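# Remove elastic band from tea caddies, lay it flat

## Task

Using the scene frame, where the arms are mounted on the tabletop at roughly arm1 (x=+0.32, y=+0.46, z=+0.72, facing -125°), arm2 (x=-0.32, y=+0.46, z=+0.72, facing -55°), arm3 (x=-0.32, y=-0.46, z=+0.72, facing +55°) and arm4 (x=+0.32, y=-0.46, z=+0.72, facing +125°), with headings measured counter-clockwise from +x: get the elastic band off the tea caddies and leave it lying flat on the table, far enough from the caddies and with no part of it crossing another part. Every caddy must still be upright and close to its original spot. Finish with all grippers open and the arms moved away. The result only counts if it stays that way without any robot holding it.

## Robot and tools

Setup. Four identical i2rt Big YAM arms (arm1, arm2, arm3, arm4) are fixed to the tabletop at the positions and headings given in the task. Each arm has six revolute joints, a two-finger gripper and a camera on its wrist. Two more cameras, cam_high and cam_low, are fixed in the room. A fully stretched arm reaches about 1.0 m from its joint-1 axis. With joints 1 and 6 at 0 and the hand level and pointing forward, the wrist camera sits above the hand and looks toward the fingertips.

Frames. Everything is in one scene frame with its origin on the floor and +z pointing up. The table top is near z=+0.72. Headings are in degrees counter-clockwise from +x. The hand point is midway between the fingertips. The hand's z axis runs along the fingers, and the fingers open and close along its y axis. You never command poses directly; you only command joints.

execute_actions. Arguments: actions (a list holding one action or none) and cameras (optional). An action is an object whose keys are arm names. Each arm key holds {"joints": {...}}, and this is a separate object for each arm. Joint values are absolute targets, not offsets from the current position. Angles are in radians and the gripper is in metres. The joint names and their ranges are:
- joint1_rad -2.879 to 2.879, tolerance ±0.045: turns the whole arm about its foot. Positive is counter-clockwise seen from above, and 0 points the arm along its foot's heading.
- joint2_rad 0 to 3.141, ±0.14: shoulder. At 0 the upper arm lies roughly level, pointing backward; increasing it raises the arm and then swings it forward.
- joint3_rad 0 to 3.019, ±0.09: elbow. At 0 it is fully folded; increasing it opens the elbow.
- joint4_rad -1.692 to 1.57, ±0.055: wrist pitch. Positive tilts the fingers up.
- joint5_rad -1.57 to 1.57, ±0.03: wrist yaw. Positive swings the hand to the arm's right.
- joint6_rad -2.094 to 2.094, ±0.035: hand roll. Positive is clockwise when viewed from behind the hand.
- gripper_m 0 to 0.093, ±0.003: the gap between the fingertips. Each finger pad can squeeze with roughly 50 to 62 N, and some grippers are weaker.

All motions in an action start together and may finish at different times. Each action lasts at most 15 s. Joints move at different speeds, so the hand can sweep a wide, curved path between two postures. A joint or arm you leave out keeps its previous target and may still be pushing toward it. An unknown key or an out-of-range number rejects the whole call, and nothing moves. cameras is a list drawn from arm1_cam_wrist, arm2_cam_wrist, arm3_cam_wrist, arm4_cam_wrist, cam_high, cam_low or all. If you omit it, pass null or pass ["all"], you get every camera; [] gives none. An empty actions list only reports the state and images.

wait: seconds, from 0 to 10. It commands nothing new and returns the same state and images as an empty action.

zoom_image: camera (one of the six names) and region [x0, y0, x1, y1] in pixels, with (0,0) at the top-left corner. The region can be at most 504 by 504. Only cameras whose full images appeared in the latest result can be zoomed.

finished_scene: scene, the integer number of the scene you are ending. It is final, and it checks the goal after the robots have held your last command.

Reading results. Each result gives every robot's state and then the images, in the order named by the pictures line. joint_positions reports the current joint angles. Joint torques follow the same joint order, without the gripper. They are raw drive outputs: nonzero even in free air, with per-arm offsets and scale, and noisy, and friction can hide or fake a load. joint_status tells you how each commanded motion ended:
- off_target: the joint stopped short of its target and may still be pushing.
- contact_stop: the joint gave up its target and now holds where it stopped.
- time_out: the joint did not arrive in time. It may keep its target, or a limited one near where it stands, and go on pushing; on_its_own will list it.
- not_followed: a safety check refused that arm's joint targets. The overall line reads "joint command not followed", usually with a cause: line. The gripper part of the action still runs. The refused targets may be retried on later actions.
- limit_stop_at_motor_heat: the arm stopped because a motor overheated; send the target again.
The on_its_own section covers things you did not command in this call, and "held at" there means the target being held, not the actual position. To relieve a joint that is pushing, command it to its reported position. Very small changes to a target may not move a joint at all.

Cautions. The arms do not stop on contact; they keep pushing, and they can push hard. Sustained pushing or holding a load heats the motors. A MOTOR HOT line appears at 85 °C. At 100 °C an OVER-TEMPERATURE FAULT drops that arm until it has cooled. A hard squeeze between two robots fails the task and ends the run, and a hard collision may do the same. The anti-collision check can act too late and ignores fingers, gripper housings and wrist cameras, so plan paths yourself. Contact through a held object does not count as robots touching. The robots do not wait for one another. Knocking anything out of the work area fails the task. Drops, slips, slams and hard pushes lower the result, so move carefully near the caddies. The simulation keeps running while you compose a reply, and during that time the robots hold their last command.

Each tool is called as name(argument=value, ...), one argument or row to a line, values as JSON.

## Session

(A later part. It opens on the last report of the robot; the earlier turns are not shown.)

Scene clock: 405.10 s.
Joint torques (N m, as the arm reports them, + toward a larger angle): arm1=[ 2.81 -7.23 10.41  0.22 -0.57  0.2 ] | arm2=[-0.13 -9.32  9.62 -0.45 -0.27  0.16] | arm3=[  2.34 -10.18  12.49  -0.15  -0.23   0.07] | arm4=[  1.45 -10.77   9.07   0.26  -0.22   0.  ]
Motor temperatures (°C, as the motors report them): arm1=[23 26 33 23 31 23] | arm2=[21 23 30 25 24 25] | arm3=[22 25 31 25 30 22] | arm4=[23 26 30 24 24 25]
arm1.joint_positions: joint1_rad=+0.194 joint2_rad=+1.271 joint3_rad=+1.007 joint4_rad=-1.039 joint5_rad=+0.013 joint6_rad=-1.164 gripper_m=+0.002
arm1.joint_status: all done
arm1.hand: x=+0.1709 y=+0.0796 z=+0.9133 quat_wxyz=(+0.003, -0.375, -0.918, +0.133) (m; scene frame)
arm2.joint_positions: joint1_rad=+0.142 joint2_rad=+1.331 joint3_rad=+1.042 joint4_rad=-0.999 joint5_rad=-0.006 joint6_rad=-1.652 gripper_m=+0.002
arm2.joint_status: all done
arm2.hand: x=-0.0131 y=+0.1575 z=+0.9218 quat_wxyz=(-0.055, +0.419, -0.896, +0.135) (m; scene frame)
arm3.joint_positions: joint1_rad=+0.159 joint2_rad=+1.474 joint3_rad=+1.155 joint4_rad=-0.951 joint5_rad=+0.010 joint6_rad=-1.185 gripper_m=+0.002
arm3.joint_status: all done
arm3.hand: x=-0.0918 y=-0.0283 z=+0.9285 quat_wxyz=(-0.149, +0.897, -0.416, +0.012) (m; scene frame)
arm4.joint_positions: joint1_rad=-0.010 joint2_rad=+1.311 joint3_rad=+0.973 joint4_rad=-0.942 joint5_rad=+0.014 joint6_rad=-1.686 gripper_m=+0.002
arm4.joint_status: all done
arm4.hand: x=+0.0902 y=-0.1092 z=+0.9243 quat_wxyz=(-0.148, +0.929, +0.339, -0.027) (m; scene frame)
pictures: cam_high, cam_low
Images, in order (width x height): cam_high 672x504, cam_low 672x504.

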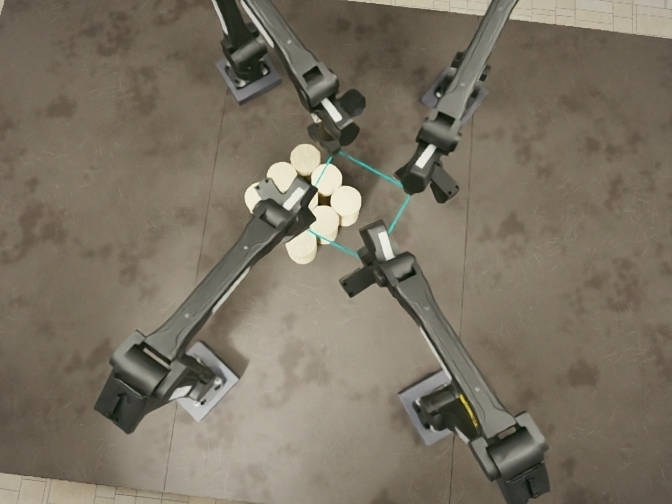

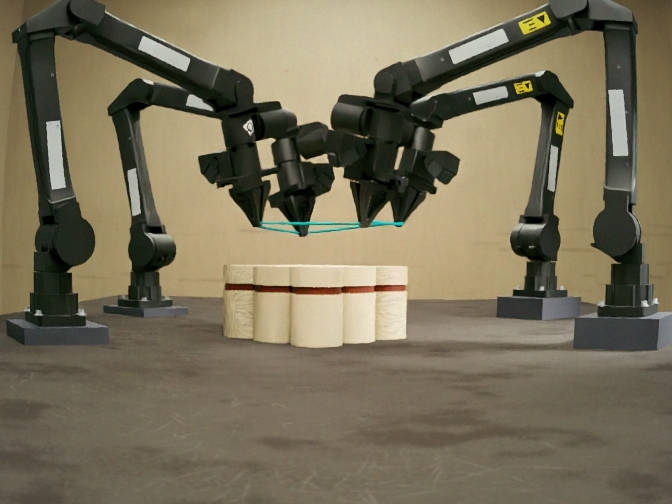

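execute_actions(
  actions=[
    {"arm1":{"joints":{"joint1_rad":0.525,"joint2_rad":1.25,"joint3_rad":1.055,"joint4_rad":-1.18,"joint6_rad":-0.85}},"arm2":{"joints":{"joint1_rad":0.245,"joint2_rad":1.615,"joint3_rad":1.395,"joint4_rad":-1.06,"joint6_rad":-1.52}},"arm3":{"joints":{"joint1_rad":-0.135,"joint2_rad":1.635,"joint3_rad":1.345,"joint4_rad":-1.0,"joint6_rad":-1.5}},"arm4":{"joints":{"joint1_rad":-0.415,"joint2_rad":1.175,"joint3_rad":0.865,"joint4_rad":-1.09,"joint6_rad":-1.9}}},
  ],
  cameras=["cam_high"],
)

execute_actions(
  actions=[
    {"arm1":{"joints":{"joint1_rad":0.67,"joint2_rad":1.35,"joint3_rad":1.0,"joint4_rad":-1.08,"joint6_rad":-0.7}},"arm2":{"joints":{"joint1_rad":0.275,"joint2_rad":1.81,"joint3_rad":1.545,"joint4_rad":-0.99,"joint6_rad":-1.46}},"arm3":{"joints":{"joint1_rad":-0.26,"joint2_rad":1.81,"joint3_rad":1.465,"joint4_rad":-0.92,"joint6_rad":-1.65}},"arm4":{"joints":{"joint1_rad":-0.65,"joint2_rad":1.29,"joint3_rad":0.835,"joint4_rad":-0.97,"joint6_rad":-1.98}}},
  ],
  cameras=["cam_high","cam_low"],
)

Scene clock: 420.63 s.
Joint torques (N m, as the arm reports them, + toward a larger angle): arm1=[ 1.98 -7.01 10.07  0.21 -0.48  0.18] | arm2=[ -1.15 -15.13   9.94  -0.26  -0.17   0.17] | arm3=[  1.88 -12.67  12.39  -0.16  -0.08   0.07] | arm4=[ 0.62 -7.97  9.02  0.06  0.06  0.  ]
Motor temperatures (°C, as the motors report them): arm1=[23 26 36 23 28 23] | arm2=[21 24 32 25 24 25] | arm3=[22 25 32 25 27 22] | arm4=[23 26 31 24 23 25]
arm1.joint_positions: joint1_rad=+0.512 joint2_rad=+1.255 joint3_rad=+1.025 joint4_rad=-1.163 joint5_rad=+0.011 joint6_rad=-0.865 gripper_m=+0.002
arm1.joint_status: all done
arm1.hand: x=+0.2986 y=+0.0763 z=+0.9205 quat_wxyz=(-0.024, -0.367, -0.926, +0.085) (m; scene frame)
arm2.joint_positions: joint1_rad=+0.244 joint2_rad=+1.622 joint3_rad=+1.361 joint4_rad=-1.035 joint5_rad=-0.010 joint6_rad=-1.533 gripper_m=+0.002
arm2.joint_status: all done
arm2.hand: x=+0.1041 y=+0.1210 z=+0.9236 quat_wxyz=(-0.069, +0.412, -0.900, +0.124) (m; scene frame)
arm3.joint_positions: joint1_rad=-0.146 joint2_rad=+1.627 joint3_rad=+1.304 joint4_rad=-0.982 joint5_rad=+0.005 joint6_rad=-1.485 gripper_m=+0.002
arm3.joint_status: all done
arm3.hand: x=+0.0616 y=-0.0814 z=+0.9155 quat_wxyz=(-0.124, +0.898, -0.419, +0.048) (m; scene frame)
arm4.joint_positions: joint1_rad=-0.409 joint2_rad=+1.172 joint3_rad=+0.867 joint4_rad=-1.078 joint5_rad=+0.009 joint6_rad=-1.887 gripper_m=+0.002
arm4.joint_status: all done
arm4.hand: x=+0.2579 y=-0.1194 z=+0.9215 quat_wxyz=(-0.099, +0.964, +0.247, +0.010) (m; scene frame)
pictures: cam_high
Images, in order (width x height): cam_high 672x504.

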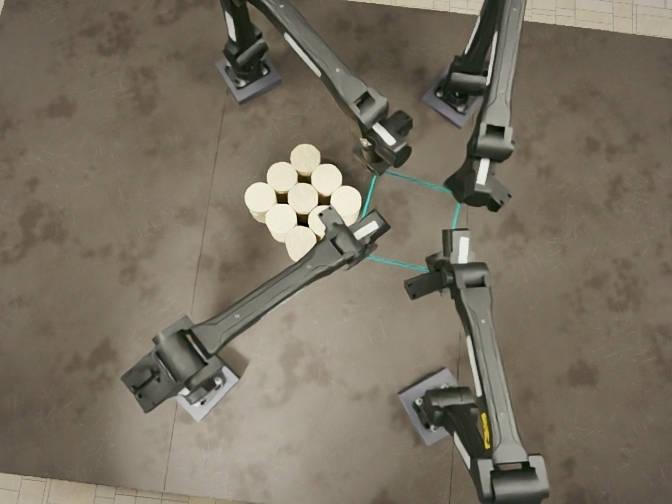

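Scene clock: 421.83 s.
Joint torques (N m, as the arm reports them, + toward a larger angle): arm1=[ 1.42 -8.14  7.49  1.22 -0.32  0.21] | arm2=[ -1.35 -18.72   9.3    0.58  -0.11   0.17] | arm3=[  1.76 -14.84  11.85   0.59  -0.07   0.05] | arm4=[  1.18 -10.93   8.91   0.88   0.01   0.01]
Motor temperatures (°C, as the motors report them): arm1=[23 26 36 23 28 23] | arm2=[21 24 33 25 24 25] | arm3=[22 25 32 25 27 22] | arm4=[23 26 31 24 23 25]
arm1.joint_positions: joint1_rad=+0.665 joint2_rad=+1.353 joint3_rad=+1.001 joint4_rad=-1.098 joint5_rad=+0.008 joint6_rad=-0.715 gripper_m=+0.002
arm1.joint_status: all done
arm1.hand: x=+0.3590 y=+0.0674 z=+0.8772 quat_wxyz=(-0.025, -0.366, -0.928, +0.055) (m; scene frame)
arm2.joint_positions: joint1_rad=+0.271 joint2_rad=+1.819 joint3_rad=+1.515 joint4_rad=-0.990 joint5_rad=-0.013 joint6_rad=-1.473 gripper_m=+0.002
arm2.joint_status: all done
arm2.hand: x=+0.1677 y=+0.0919 z=+0.8841 quat_wxyz=(-0.076, +0.397, -0.907, +0.121) (m; scene frame)
arm3.joint_positions: joint1_rad=-0.271 joint2_rad=+1.808 joint3_rad=+1.427 joint4_rad=-0.926 joint5_rad=+0.005 joint6_rad=-1.637 gripper_m=+0.002
arm3.joint_status: all done
arm3.hand: x=+0.1516 y=-0.0962 z=+0.8722 quat_wxyz=(-0.115, +0.904, -0.407, +0.064) (m; scene frame)
arm4.joint_positions: joint1_rad=-0.651 joint2_rad=+1.303 joint3_rad=+0.831 joint4_rad=-0.980 joint5_rad=+0.010 joint6_rad=-1.967 gripper_m=+0.002
arm4.joint_status: all done
arm4.hand: x=+0.3422 y=-0.1049 z=+0.8673 quat_wxyz=(-0.062, +0.984, +0.169, +0.017) (m; scene frame)
pictures: cam_high, cam_low
Images, in order (width x height): cam_high 672x504, cam_low 672x504.

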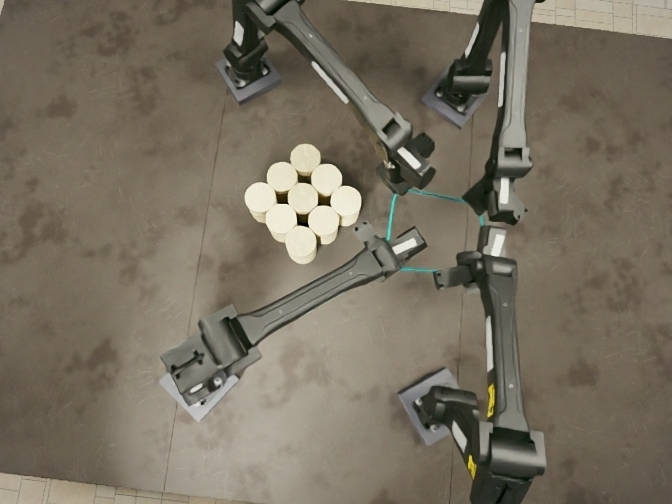

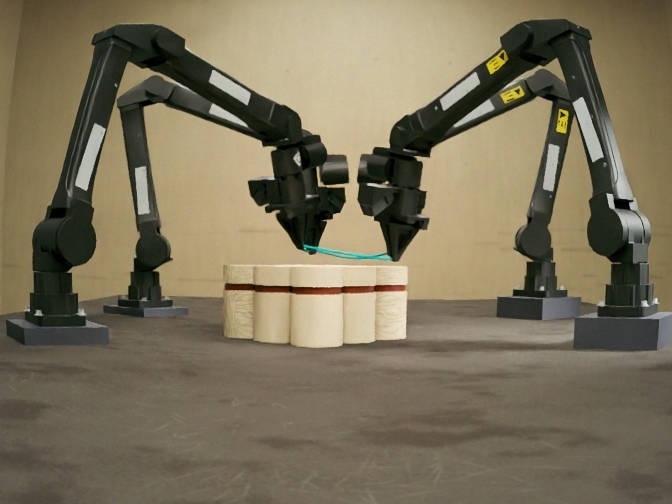

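execute_actions(
  actions=[
    {"arm1":{"joints":{"joint1_rad":0.81,"joint2_rad":1.37,"joint3_rad":0.855,"joint4_rad":-0.805,"joint6_rad":-0.55}},"arm2":{"joints":{"joint1_rad":0.30,"joint2_rad":2.01,"joint3_rad":1.69,"joint4_rad":-0.935,"joint6_rad":-1.4}},"arm3":{"joints":{"joint1_rad":-0.36,"joint2_rad":1.985,"joint3_rad":1.58,"joint4_rad":-0.85,"joint6_rad":-1.79}},"arm4":{"joints":{"joint1_rad":-0.865,"joint2_rad":1.325,"joint3_rad":0.70,"joint4_rad":-0.695,"joint6_rad":-2.05}}},
  ],
  cameras=["cam_high"],
)

execute_actions(
  actions=[
    {"arm1":{"joints":{"joint2_rad":1.52,"joint3_rad":0.755,"joint4_rad":-0.55}},"arm2":{"joints":{"joint2_rad":2.095,"joint3_rad":1.595,"joint4_rad":-0.76}},"arm3":{"joints":{"joint2_rad":2.08,"joint3_rad":1.49,"joint4_rad":-0.68}},"arm4":{"joints":{"joint2_rad":1.515,"joint3_rad":0.615,"joint4_rad":-0.41}}},
  ],
  cameras=["cam_high","cam_low"],
)

Scene clock: 434.73 s.
Joint torques (N m, as the arm reports them, + toward a larger angle): arm1=[ 1.4  -6.86  6.75  1.5  -0.28  0.2 ] | arm2=[ -0.75 -21.65   9.25   0.75  -0.09   0.17] | arm3=[  1.78 -17.37  11.35   0.72  -0.06   0.07] | arm4=[  1.07 -10.22   7.85   1.25   0.03   0.01]
Motor temperatures (°C, as the motors report them): arm1=[23 26 34 23 27 23] | arm2=[21 24 33 25 23 25] | arm3=[22 25 32 25 26 22] | arm4=[23 26 31 24 23 25]
arm1.joint_positions: joint1_rad=+0.805 joint2_rad=+1.361 joint3_rad=+0.862 joint4_rad=-0.825 joint5_rad=+0.008 joint6_rad=-0.565 gripper_m=+0.002
arm1.joint_status: all done
arm1.hand: x=+0.4159 y=+0.0667 z=+0.8319 quat_wxyz=(-0.070, -0.369, -0.921, +0.101) (m; scene frame)
arm2.joint_positions: joint1_rad=+0.296 joint2_rad=+2.018 joint3_rad=+1.661 joint4_rad=-0.939 joint5_rad=-0.013 joint6_rad=-1.413 gripper_m=+0.002
arm2.joint_status: all done
arm2.hand: x=+0.2249 y=+0.0691 z=+0.8269 quat_wxyz=(-0.080, +0.381, -0.914, +0.117) (m; scene frame)
arm3.joint_positions: joint1_rad=-0.368 joint2_rad=+1.980 joint3_rad=+1.544 joint4_rad=-0.855 joint5_rad=+0.005 joint6_rad=-1.777 gripper_m=+0.002
arm3.joint_status: all done
arm3.hand: x=+0.2297 y=-0.1149 z=+0.8226 quat_wxyz=(-0.113, +0.912, -0.387, +0.081) (m; scene frame)
arm4.joint_positions: joint1_rad=-0.864 joint2_rad=+1.326 joint3_rad=+0.701 joint4_rad=-0.708 joint5_rad=+0.009 joint6_rad=-2.037 gripper_m=+0.002
arm4.joint_status: all done
arm4.hand: x=+0.4184 y=-0.1105 z=+0.8229 quat_wxyz=(-0.114, +0.988, +0.098, +0.045) (m; scene frame)
pictures: cam_high
Images, in order (width x height): cam_high 672x504.

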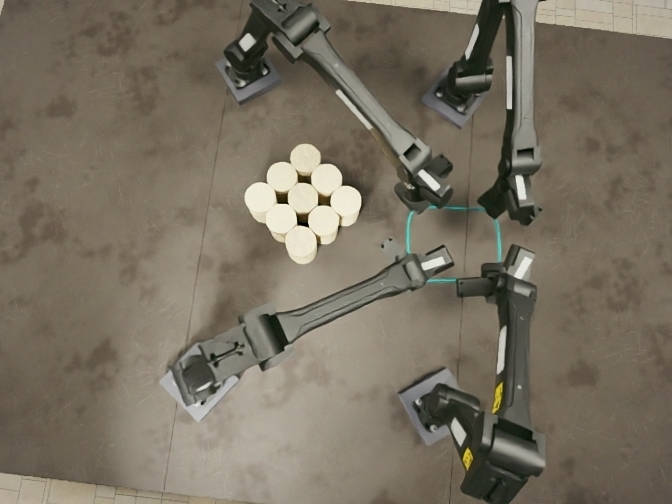

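Scene clock: 435.90 s.
Joint torques (N m, as the arm reports them, + toward a larger angle): arm1=[ 1.42 -8.55  5.85  1.44 -0.25  0.19] | arm2=[ -0.55 -21.82   6.86   0.98  -0.08   0.15] | arm3=[  1.51 -18.28   8.1    0.85  -0.06   0.08] | arm4=[  1.06 -12.02   6.05   1.21   0.03   0.03]
Motor temperatures (°C, as the motors report them): arm1=[23 26 34 23 27 23] | arm2=[21 25 33 25 23 25] | arm3=[22 25 32 25 26 22] | arm4=[23 26 31 24 23 25]
arm1.joint_positions: joint1_rad=+0.805 joint2_rad=+1.525 joint3_rad=+0.758 joint4_rad=-0.569 joint5_rad=+0.007 joint6_rad=-0.564 gripper_m=+0.002
arm1.joint_status: all done
arm1.hand: x=+0.4161 y=+0.0670 z=+0.7458 quat_wxyz=(-0.067, -0.370, -0.922, +0.097) (m; scene frame)
arm2.joint_positions: joint1_rad=+0.296 joint2_rad=+2.100 joint3_rad=+1.590 joint4_rad=-0.771 joint5_rad=-0.013 joint6_rad=-1.413 gripper_m=+0.002
arm2.joint_status: all done
arm2.hand: x=+0.2286 y=+0.0665 z=+0.7559 quat_wxyz=(-0.084, +0.380, -0.913, +0.124) (m; scene frame)
arm3.joint_positions: joint1_rad=-0.368 joint2_rad=+2.076 joint3_rad=+1.486 joint4_rad=-0.689 joint5_rad=+0.005 joint6_rad=-1.777 gripper_m=+0.002
arm3.joint_status: all done
arm3.hand: x=+0.2327 y=-0.1130 z=+0.7500 quat_wxyz=(-0.118, +0.911, -0.386, +0.085) (m; scene frame)
arm4.joint_positions: joint1_rad=-0.864 joint2_rad=+1.529 joint3_rad=+0.615 joint4_rad=-0.422 joint5_rad=+0.009 joint6_rad=-2.039 gripper_m=+0.002
arm4.joint_status: all done
arm4.hand: x=+0.4182 y=-0.1090 z=+0.7412 quat_wxyz=(-0.112, +0.988, +0.099, +0.045) (m; scene frame)
pictures: cam_high, cam_low
Images, in order (width x height): cam_high 672x504, cam_low 672x504.

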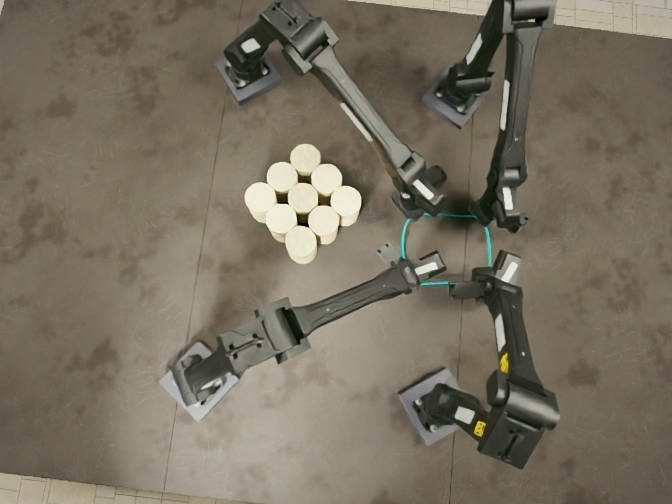

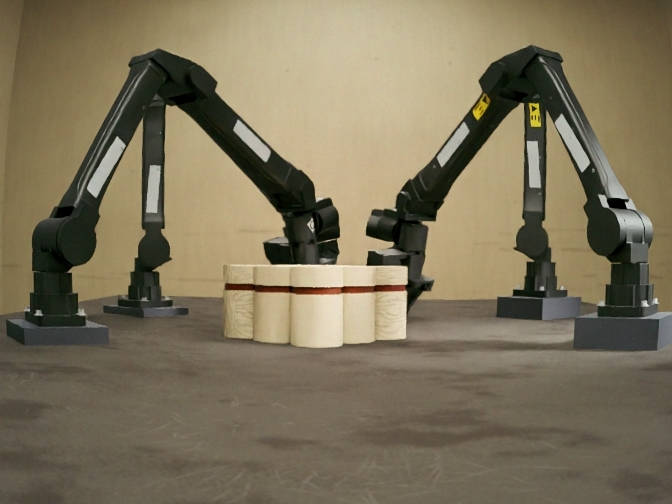

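execute_actions(
  actions=[
    {"arm1":{"joints":{"joint2_rad":1.565}},"arm2":{"joints":{"joint2_rad":2.135}},"arm3":{"joints":{"joint2_rad":2.115}},"arm4":{"joints":{"joint2_rad":1.55}}},
  ],
  cameras=[],
)

execute_actions(
  actions=[
    {"arm1":{"joints":{"gripper_m":0.025}},"arm2":{"joints":{"gripper_m":0.025}},"arm3":{"joints":{"gripper_m":0.025}},"arm4":{"joints":{"gripper_m":0.025}}},
  ],
  cameras=[],
)

execute_actions(
  actions=[
    {"arm1":{"joints":{"joint2_rad":1.35}},"arm2":{"joints":{"joint2_rad":1.98}},"arm3":{"joints":{"joint2_rad":1.96}},"arm4":{"joints":{"joint2_rad":1.32}}},
  ],
)

Scene clock: 446.40 s.
Joint torques (N m, as the arm reports them, + toward a larger angle): arm1=[ 1.42 -7.62  5.58  1.33 -0.24  0.19] | arm2=[ -0.84 -19.58   6.87   1.03  -0.07   0.16] | arm3=[  1.51 -15.66   8.23   0.72  -0.06   0.07] | arm4=[  1.02 -10.41   5.95   1.14   0.03   0.03]
Motor temperatures (°C, as the motors report them): arm1=[23 26 33 23 26 23] | arm2=[21 25 32 25 23 25] | arm3=[22 26 31 25 26 22] | arm4=[23 26 30 24 22 25]
arm1.joint_positions: joint1_rad=+0.805 joint2_rad=+1.552 joint3_rad=+0.758 joint4_rad=-0.566 joint5_rad=+0.007 joint6_rad=-0.564 gripper_m=+0.002
arm1.joint_status: all done
arm1.hand: x=+0.4155 y=+0.0698 z=+0.7358 quat_wxyz=(-0.059, -0.371, -0.923, +0.087) (m; scene frame)
arm2.joint_positions: joint1_rad=+0.296 joint2_rad=+2.117 joint3_rad=+1.590 joint4_rad=-0.771 joint5_rad=-0.013 joint6_rad=-1.413 gripper_m=+0.002
arm2.joint_status: all done
arm2.hand: x=+0.2268 y=+0.0678 z=+0.7446 quat_wxyz=(-0.080, +0.381, -0.914, +0.116) (m; scene frame)
arm3.joint_positions: joint1_rad=-0.368 joint2_rad=+2.083 joint3_rad=+1.486 joint4_rad=-0.689 joint5_rad=+0.005 joint6_rad=-1.777 gripper_m=+0.002
arm3.joint_status: all done
arm3.hand: x=+0.2318 y=-0.1135 z=+0.7456 quat_wxyz=(-0.115, +0.911, -0.387, +0.083) (m; scene frame)
arm4.joint_positions: joint1_rad=-0.864 joint2_rad=+1.544 joint3_rad=+0.615 joint4_rad=-0.422 joint5_rad=+0.009 joint6_rad=-2.039 gripper_m=+0.002
arm4.joint_status: all done
arm4.hand: x=+0.4176 y=-0.1112 z=+0.7360 quat_wxyz=(-0.106, +0.989, +0.099, +0.042) (m; scene frame)
pictures: none
No camera images: the call's "cameras" was empty. Leave "cameras" out to get every camera's image.

Scene clock: 446.90 s.
Joint torques (N m, as the arm reports them, + toward a larger angle): arm1=[ 1.47 -7.39  5.67  1.14 -0.22  0.19] | arm2=[ -0.9  -19.32   6.88   0.96  -0.08   0.17] | arm3=[  1.53 -15.54   8.18   0.34   0.     0.08] | arm4=[  1.05 -10.41   5.93   1.13   0.03   0.03]
Motor temperatures (°C, as the motors report them): arm1=[23 26 33 23 26 23] | arm2=[21 25 32 25 23 25] | arm3=[22 26 31 25 26 22] | arm4=[23 26 30 24 22 25]
arm1.joint_positions: joint1_rad=+0.805 joint2_rad=+1.550 joint3_rad=+0.758 joint4_rad=-0.560 joint5_rad=+0.006 joint6_rad=-0.563 gripper_m=+0.025
arm1.joint_status: all done
arm1.hand: x=+0.4160 y=+0.0681 z=+0.7367 quat_wxyz=(-0.062, -0.371, -0.922, +0.090) (m; scene frame)
arm2.joint_positions: joint1_rad=+0.296 joint2_rad=+2.117 joint3_rad=+1.590 joint4_rad=-0.771 joint5_rad=-0.013 joint6_rad=-1.413 gripper_m=+0.025
arm2.joint_status: all done
arm2.hand: x=+0.2268 y=+0.0678 z=+0.7446 quat_wxyz=(-0.080, +0.381, -0.914, +0.116) (m; scene frame)
arm3.joint_positions: joint1_rad=-0.368 joint2_rad=+2.083 joint3_rad=+1.486 joint4_rad=-0.677 joint5_rad=+0.003 joint6_rad=-1.777 gripper_m=+0.025
arm3.joint_status: all done
arm3.hand: x=+0.2341 y=-0.1117 z=+0.7466 quat_wxyz=(-0.121, +0.910, -0.386, +0.085) (m; scene frame)
arm4.joint_positions: joint1_rad=-0.864 joint2_rad=+1.544 joint3_rad=+0.615 joint4_rad=-0.421 joint5_rad=+0.009 joint6_rad=-2.039 gripper_m=+0.025
arm4.joint_status: all done
arm4.hand: x=+0.4176 y=-0.1110 z=+0.7360 quat_wxyz=(-0.106, +0.989, +0.099, +0.042) (m; scene frame)
pictures: none
No camera images: the call's "cameras" was empty. Leave "cameras" out to get every camera's image.

Scene clock: 448.17 s.
Joint torques (N m, as the arm reports them, + toward a larger angle): arm1=[ 1.42 -6.23  7.2   1.49 -0.05  0.2 ] | arm2=[ -0.63 -18.57   7.96   1.38  -0.11   0.17] | arm3=[  1.64 -16.85   9.     0.45   0.01   0.09] | arm4=[ 1.13 -8.53  8.33  1.54  0.03  0.05]
Motor temperatures (°C, as the motors report them): arm1=[23 26 33 23 26 23] | arm2=[21 25 32 25 23 25] | arm3=[22 26 31 25 26 22] | arm4=[23 26 30 24 22 25]
arm1.joint_positions: joint1_rad=+0.805 joint2_rad=+1.337 joint3_rad=+0.756 joint4_rad=-0.560 joint5_rad=+0.003 joint6_rad=-0.563 gripper_m=+0.025
arm1.joint_status: all done
arm1.hand: x=+0.4208 y=+0.0505 z=+0.8195 quat_wxyz=(-0.124, -0.365, -0.906, +0.173) (m; scene frame)
arm2.joint_positions: joint1_rad=+0.296 joint2_rad=+1.963 joint3_rad=+1.585 joint4_rad=-0.771 joint5_rad=-0.013 joint6_rad=-1.413 gripper_m=+0.025
arm2.joint_status: all done
arm2.hand: x=+0.2356 y=+0.0614 z=+0.8439 quat_wxyz=(-0.118, +0.376, -0.901, +0.179) (m; scene frame)
arm3.joint_positions: joint1_rad=-0.368 joint2_rad=+1.964 joint3_rad=+1.486 joint4_rad=-0.676 joint5_rad=+0.003 joint6_rad=-1.777 gripper_m=+0.025
arm3.joint_status: all done
arm3.hand: x=+0.2458 y=-0.1044 z=+0.8226 quat_wxyz=(-0.169, +0.901, -0.382, +0.119) (m; scene frame)
arm4.joint_positions: joint1_rad=-0.864 joint2_rad=+1.313 joint3_rad=+0.611 joint4_rad=-0.419 joint5_rad=+0.009 joint6_rad=-2.039 gripper_m=+0.025
arm4.joint_status: all done
arm4.hand: x=+0.4252 y=-0.0855 z=+0.8170 quat_wxyz=(-0.211, +0.969, +0.096, +0.083) (m; scene frame)
pictures: arm1_cam_wrist, arm2_cam_wrist, arm3_cam_wrist, arm4_cam_wrist, cam_high, cam_low
Images, in order (width x height): arm1_cam_wrist 672x504, arm2_cam_wrist 672x504, arm3_cam_wrist 672x504, arm4_cam_wrist 672x504, cam_high 672x504, cam_low 672x504.

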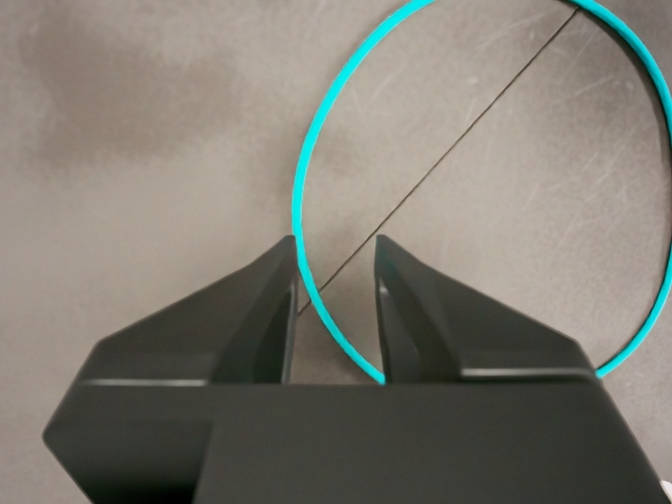

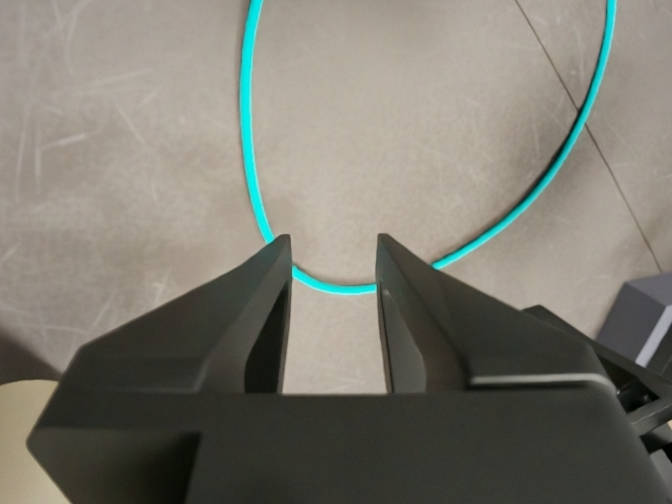

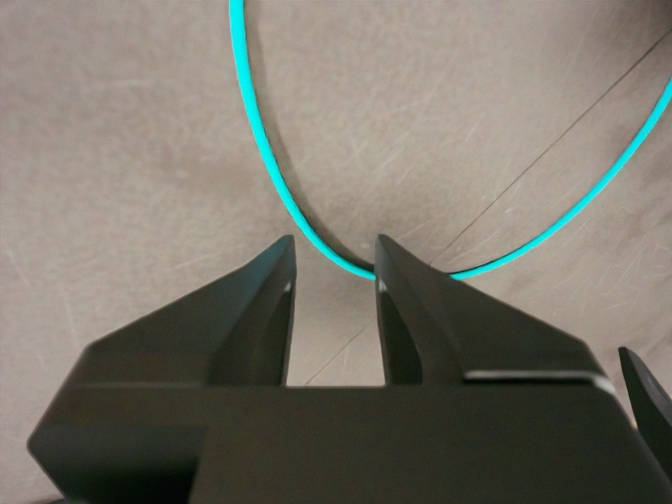

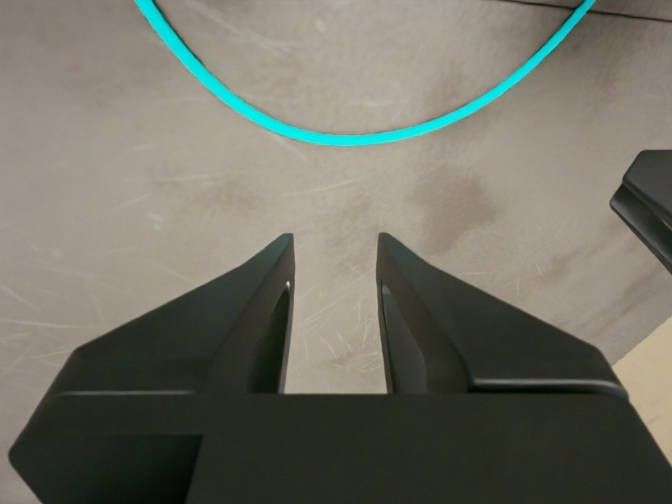

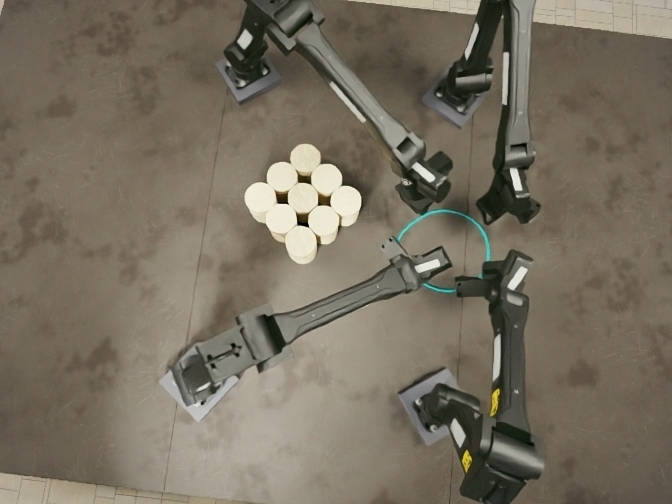

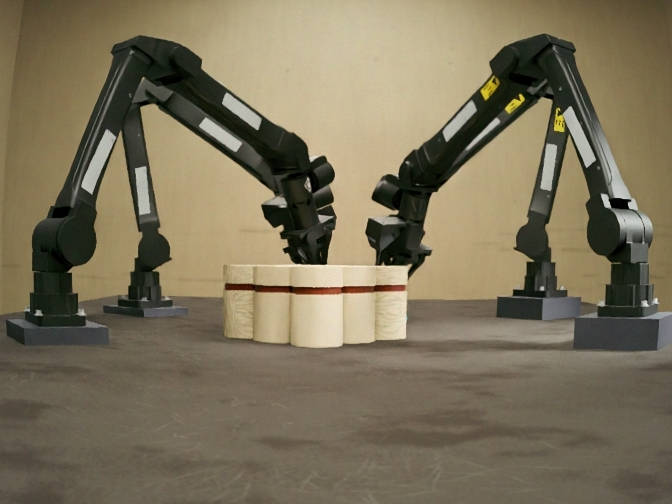

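execute_actions(
  actions=[
    {"arm1":{"joints":{"joint1_rad":1.2,"joint2_rad":0.6,"joint4_rad":-1.2}},"arm2":{"joints":{"joint2_rad":0.9,"joint3_rad":1.3,"joint4_rad":-1.5}},"arm3":{"joints":{"joint2_rad":0.9,"joint3_rad":1.3,"joint4_rad":-1.5}},"arm4":{"joints":{"joint1_rad":-1.25,"joint2_rad":0.6,"joint4_rad":-1.2}}},
  ],
  cameras=["cam_high"],
)

finished_scene(
  scene=1,
)

Scene clock: 454.57 s.
Joint torques (N m, as the arm reports them, + toward a larger angle): arm1=[1.6  1.4  8.57 0.82 0.08 0.2 ] | arm2=[-0.68 -1.16  7.94  0.54 -0.06  0.19] | arm3=[ 1.47 -3.27 10.5   0.43  0.01  0.1 ] | arm4=[ 0.69  0.05 10.3   0.69 -0.05  0.04]
Motor temperatures (°C, as the motors report them): arm1=[23 26 34 23 26 23] | arm2=[21 25 32 25 23 25] | arm3=[22 26 31 25 26 22] | arm4=[23 25 31 24 22 25]
arm1.joint_positions: joint1_rad=+1.191 joint2_rad=+0.595 joint3_rad=+0.756 joint4_rad=-1.184 joint5_rad=+0.000 joint6_rad=-0.562 gripper_m=+0.025
arm1.joint_status: all done
arm1.hand: x=+0.4672 y=+0.2566 z=+0.9886 quat_wxyz=(-0.199, -0.181, -0.945, +0.184) (m; scene frame)
arm2.joint_positions: joint1_rad=+0.296 joint2_rad=+0.893 joint3_rad=+1.292 joint4_rad=-1.487 joint5_rad=-0.013 joint6_rad=-1.413 gripper_m=+0.025
arm2.joint_status: all done
arm2.hand: x=-0.0765 y=+0.2860 z=+1.1498 quat_wxyz=(-0.134, +0.374, -0.895, +0.204) (m; scene frame)
arm3.joint_positions: joint1_rad=-0.368 joint2_rad=+0.896 joint3_rad=+1.286 joint4_rad=-1.492 joint5_rad=+0.003 joint6_rad=-1.778 gripper_m=+0.025
arm3.joint_status: all done
arm3.hand: x=-0.0633 y=-0.2996 z=+1.1639 quat_wxyz=(-0.190, +0.895, -0.380, +0.134) (m; scene frame)
arm4.joint_positions: joint1_rad=-1.245 joint2_rad=+0.597 joint3_rad=+0.611 joint4_rad=-1.194 joint5_rad=+0.011 joint6_rad=-2.039 gripper_m=+0.025
arm4.joint_status: all done
arm4.hand: x=+0.4569 y=-0.2858 z=+0.9466 quat_wxyz=(-0.166, +0.976, -0.090, +0.105) (m; scene frame)
pictures: cam_high
Images, in order (width x height): cam_high 672x504.

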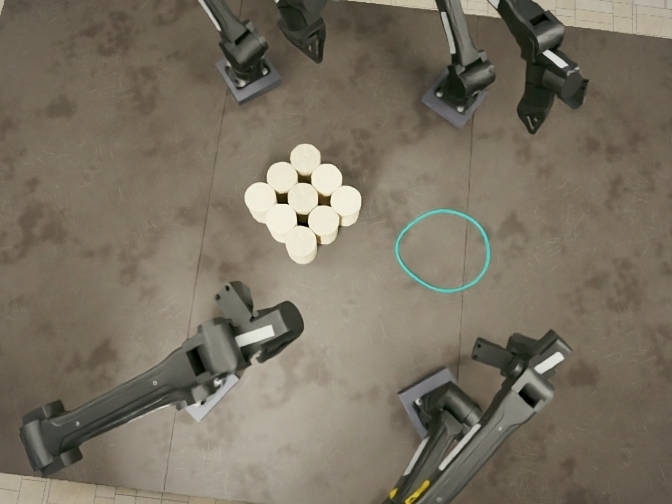

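The scene is finished: the task was done.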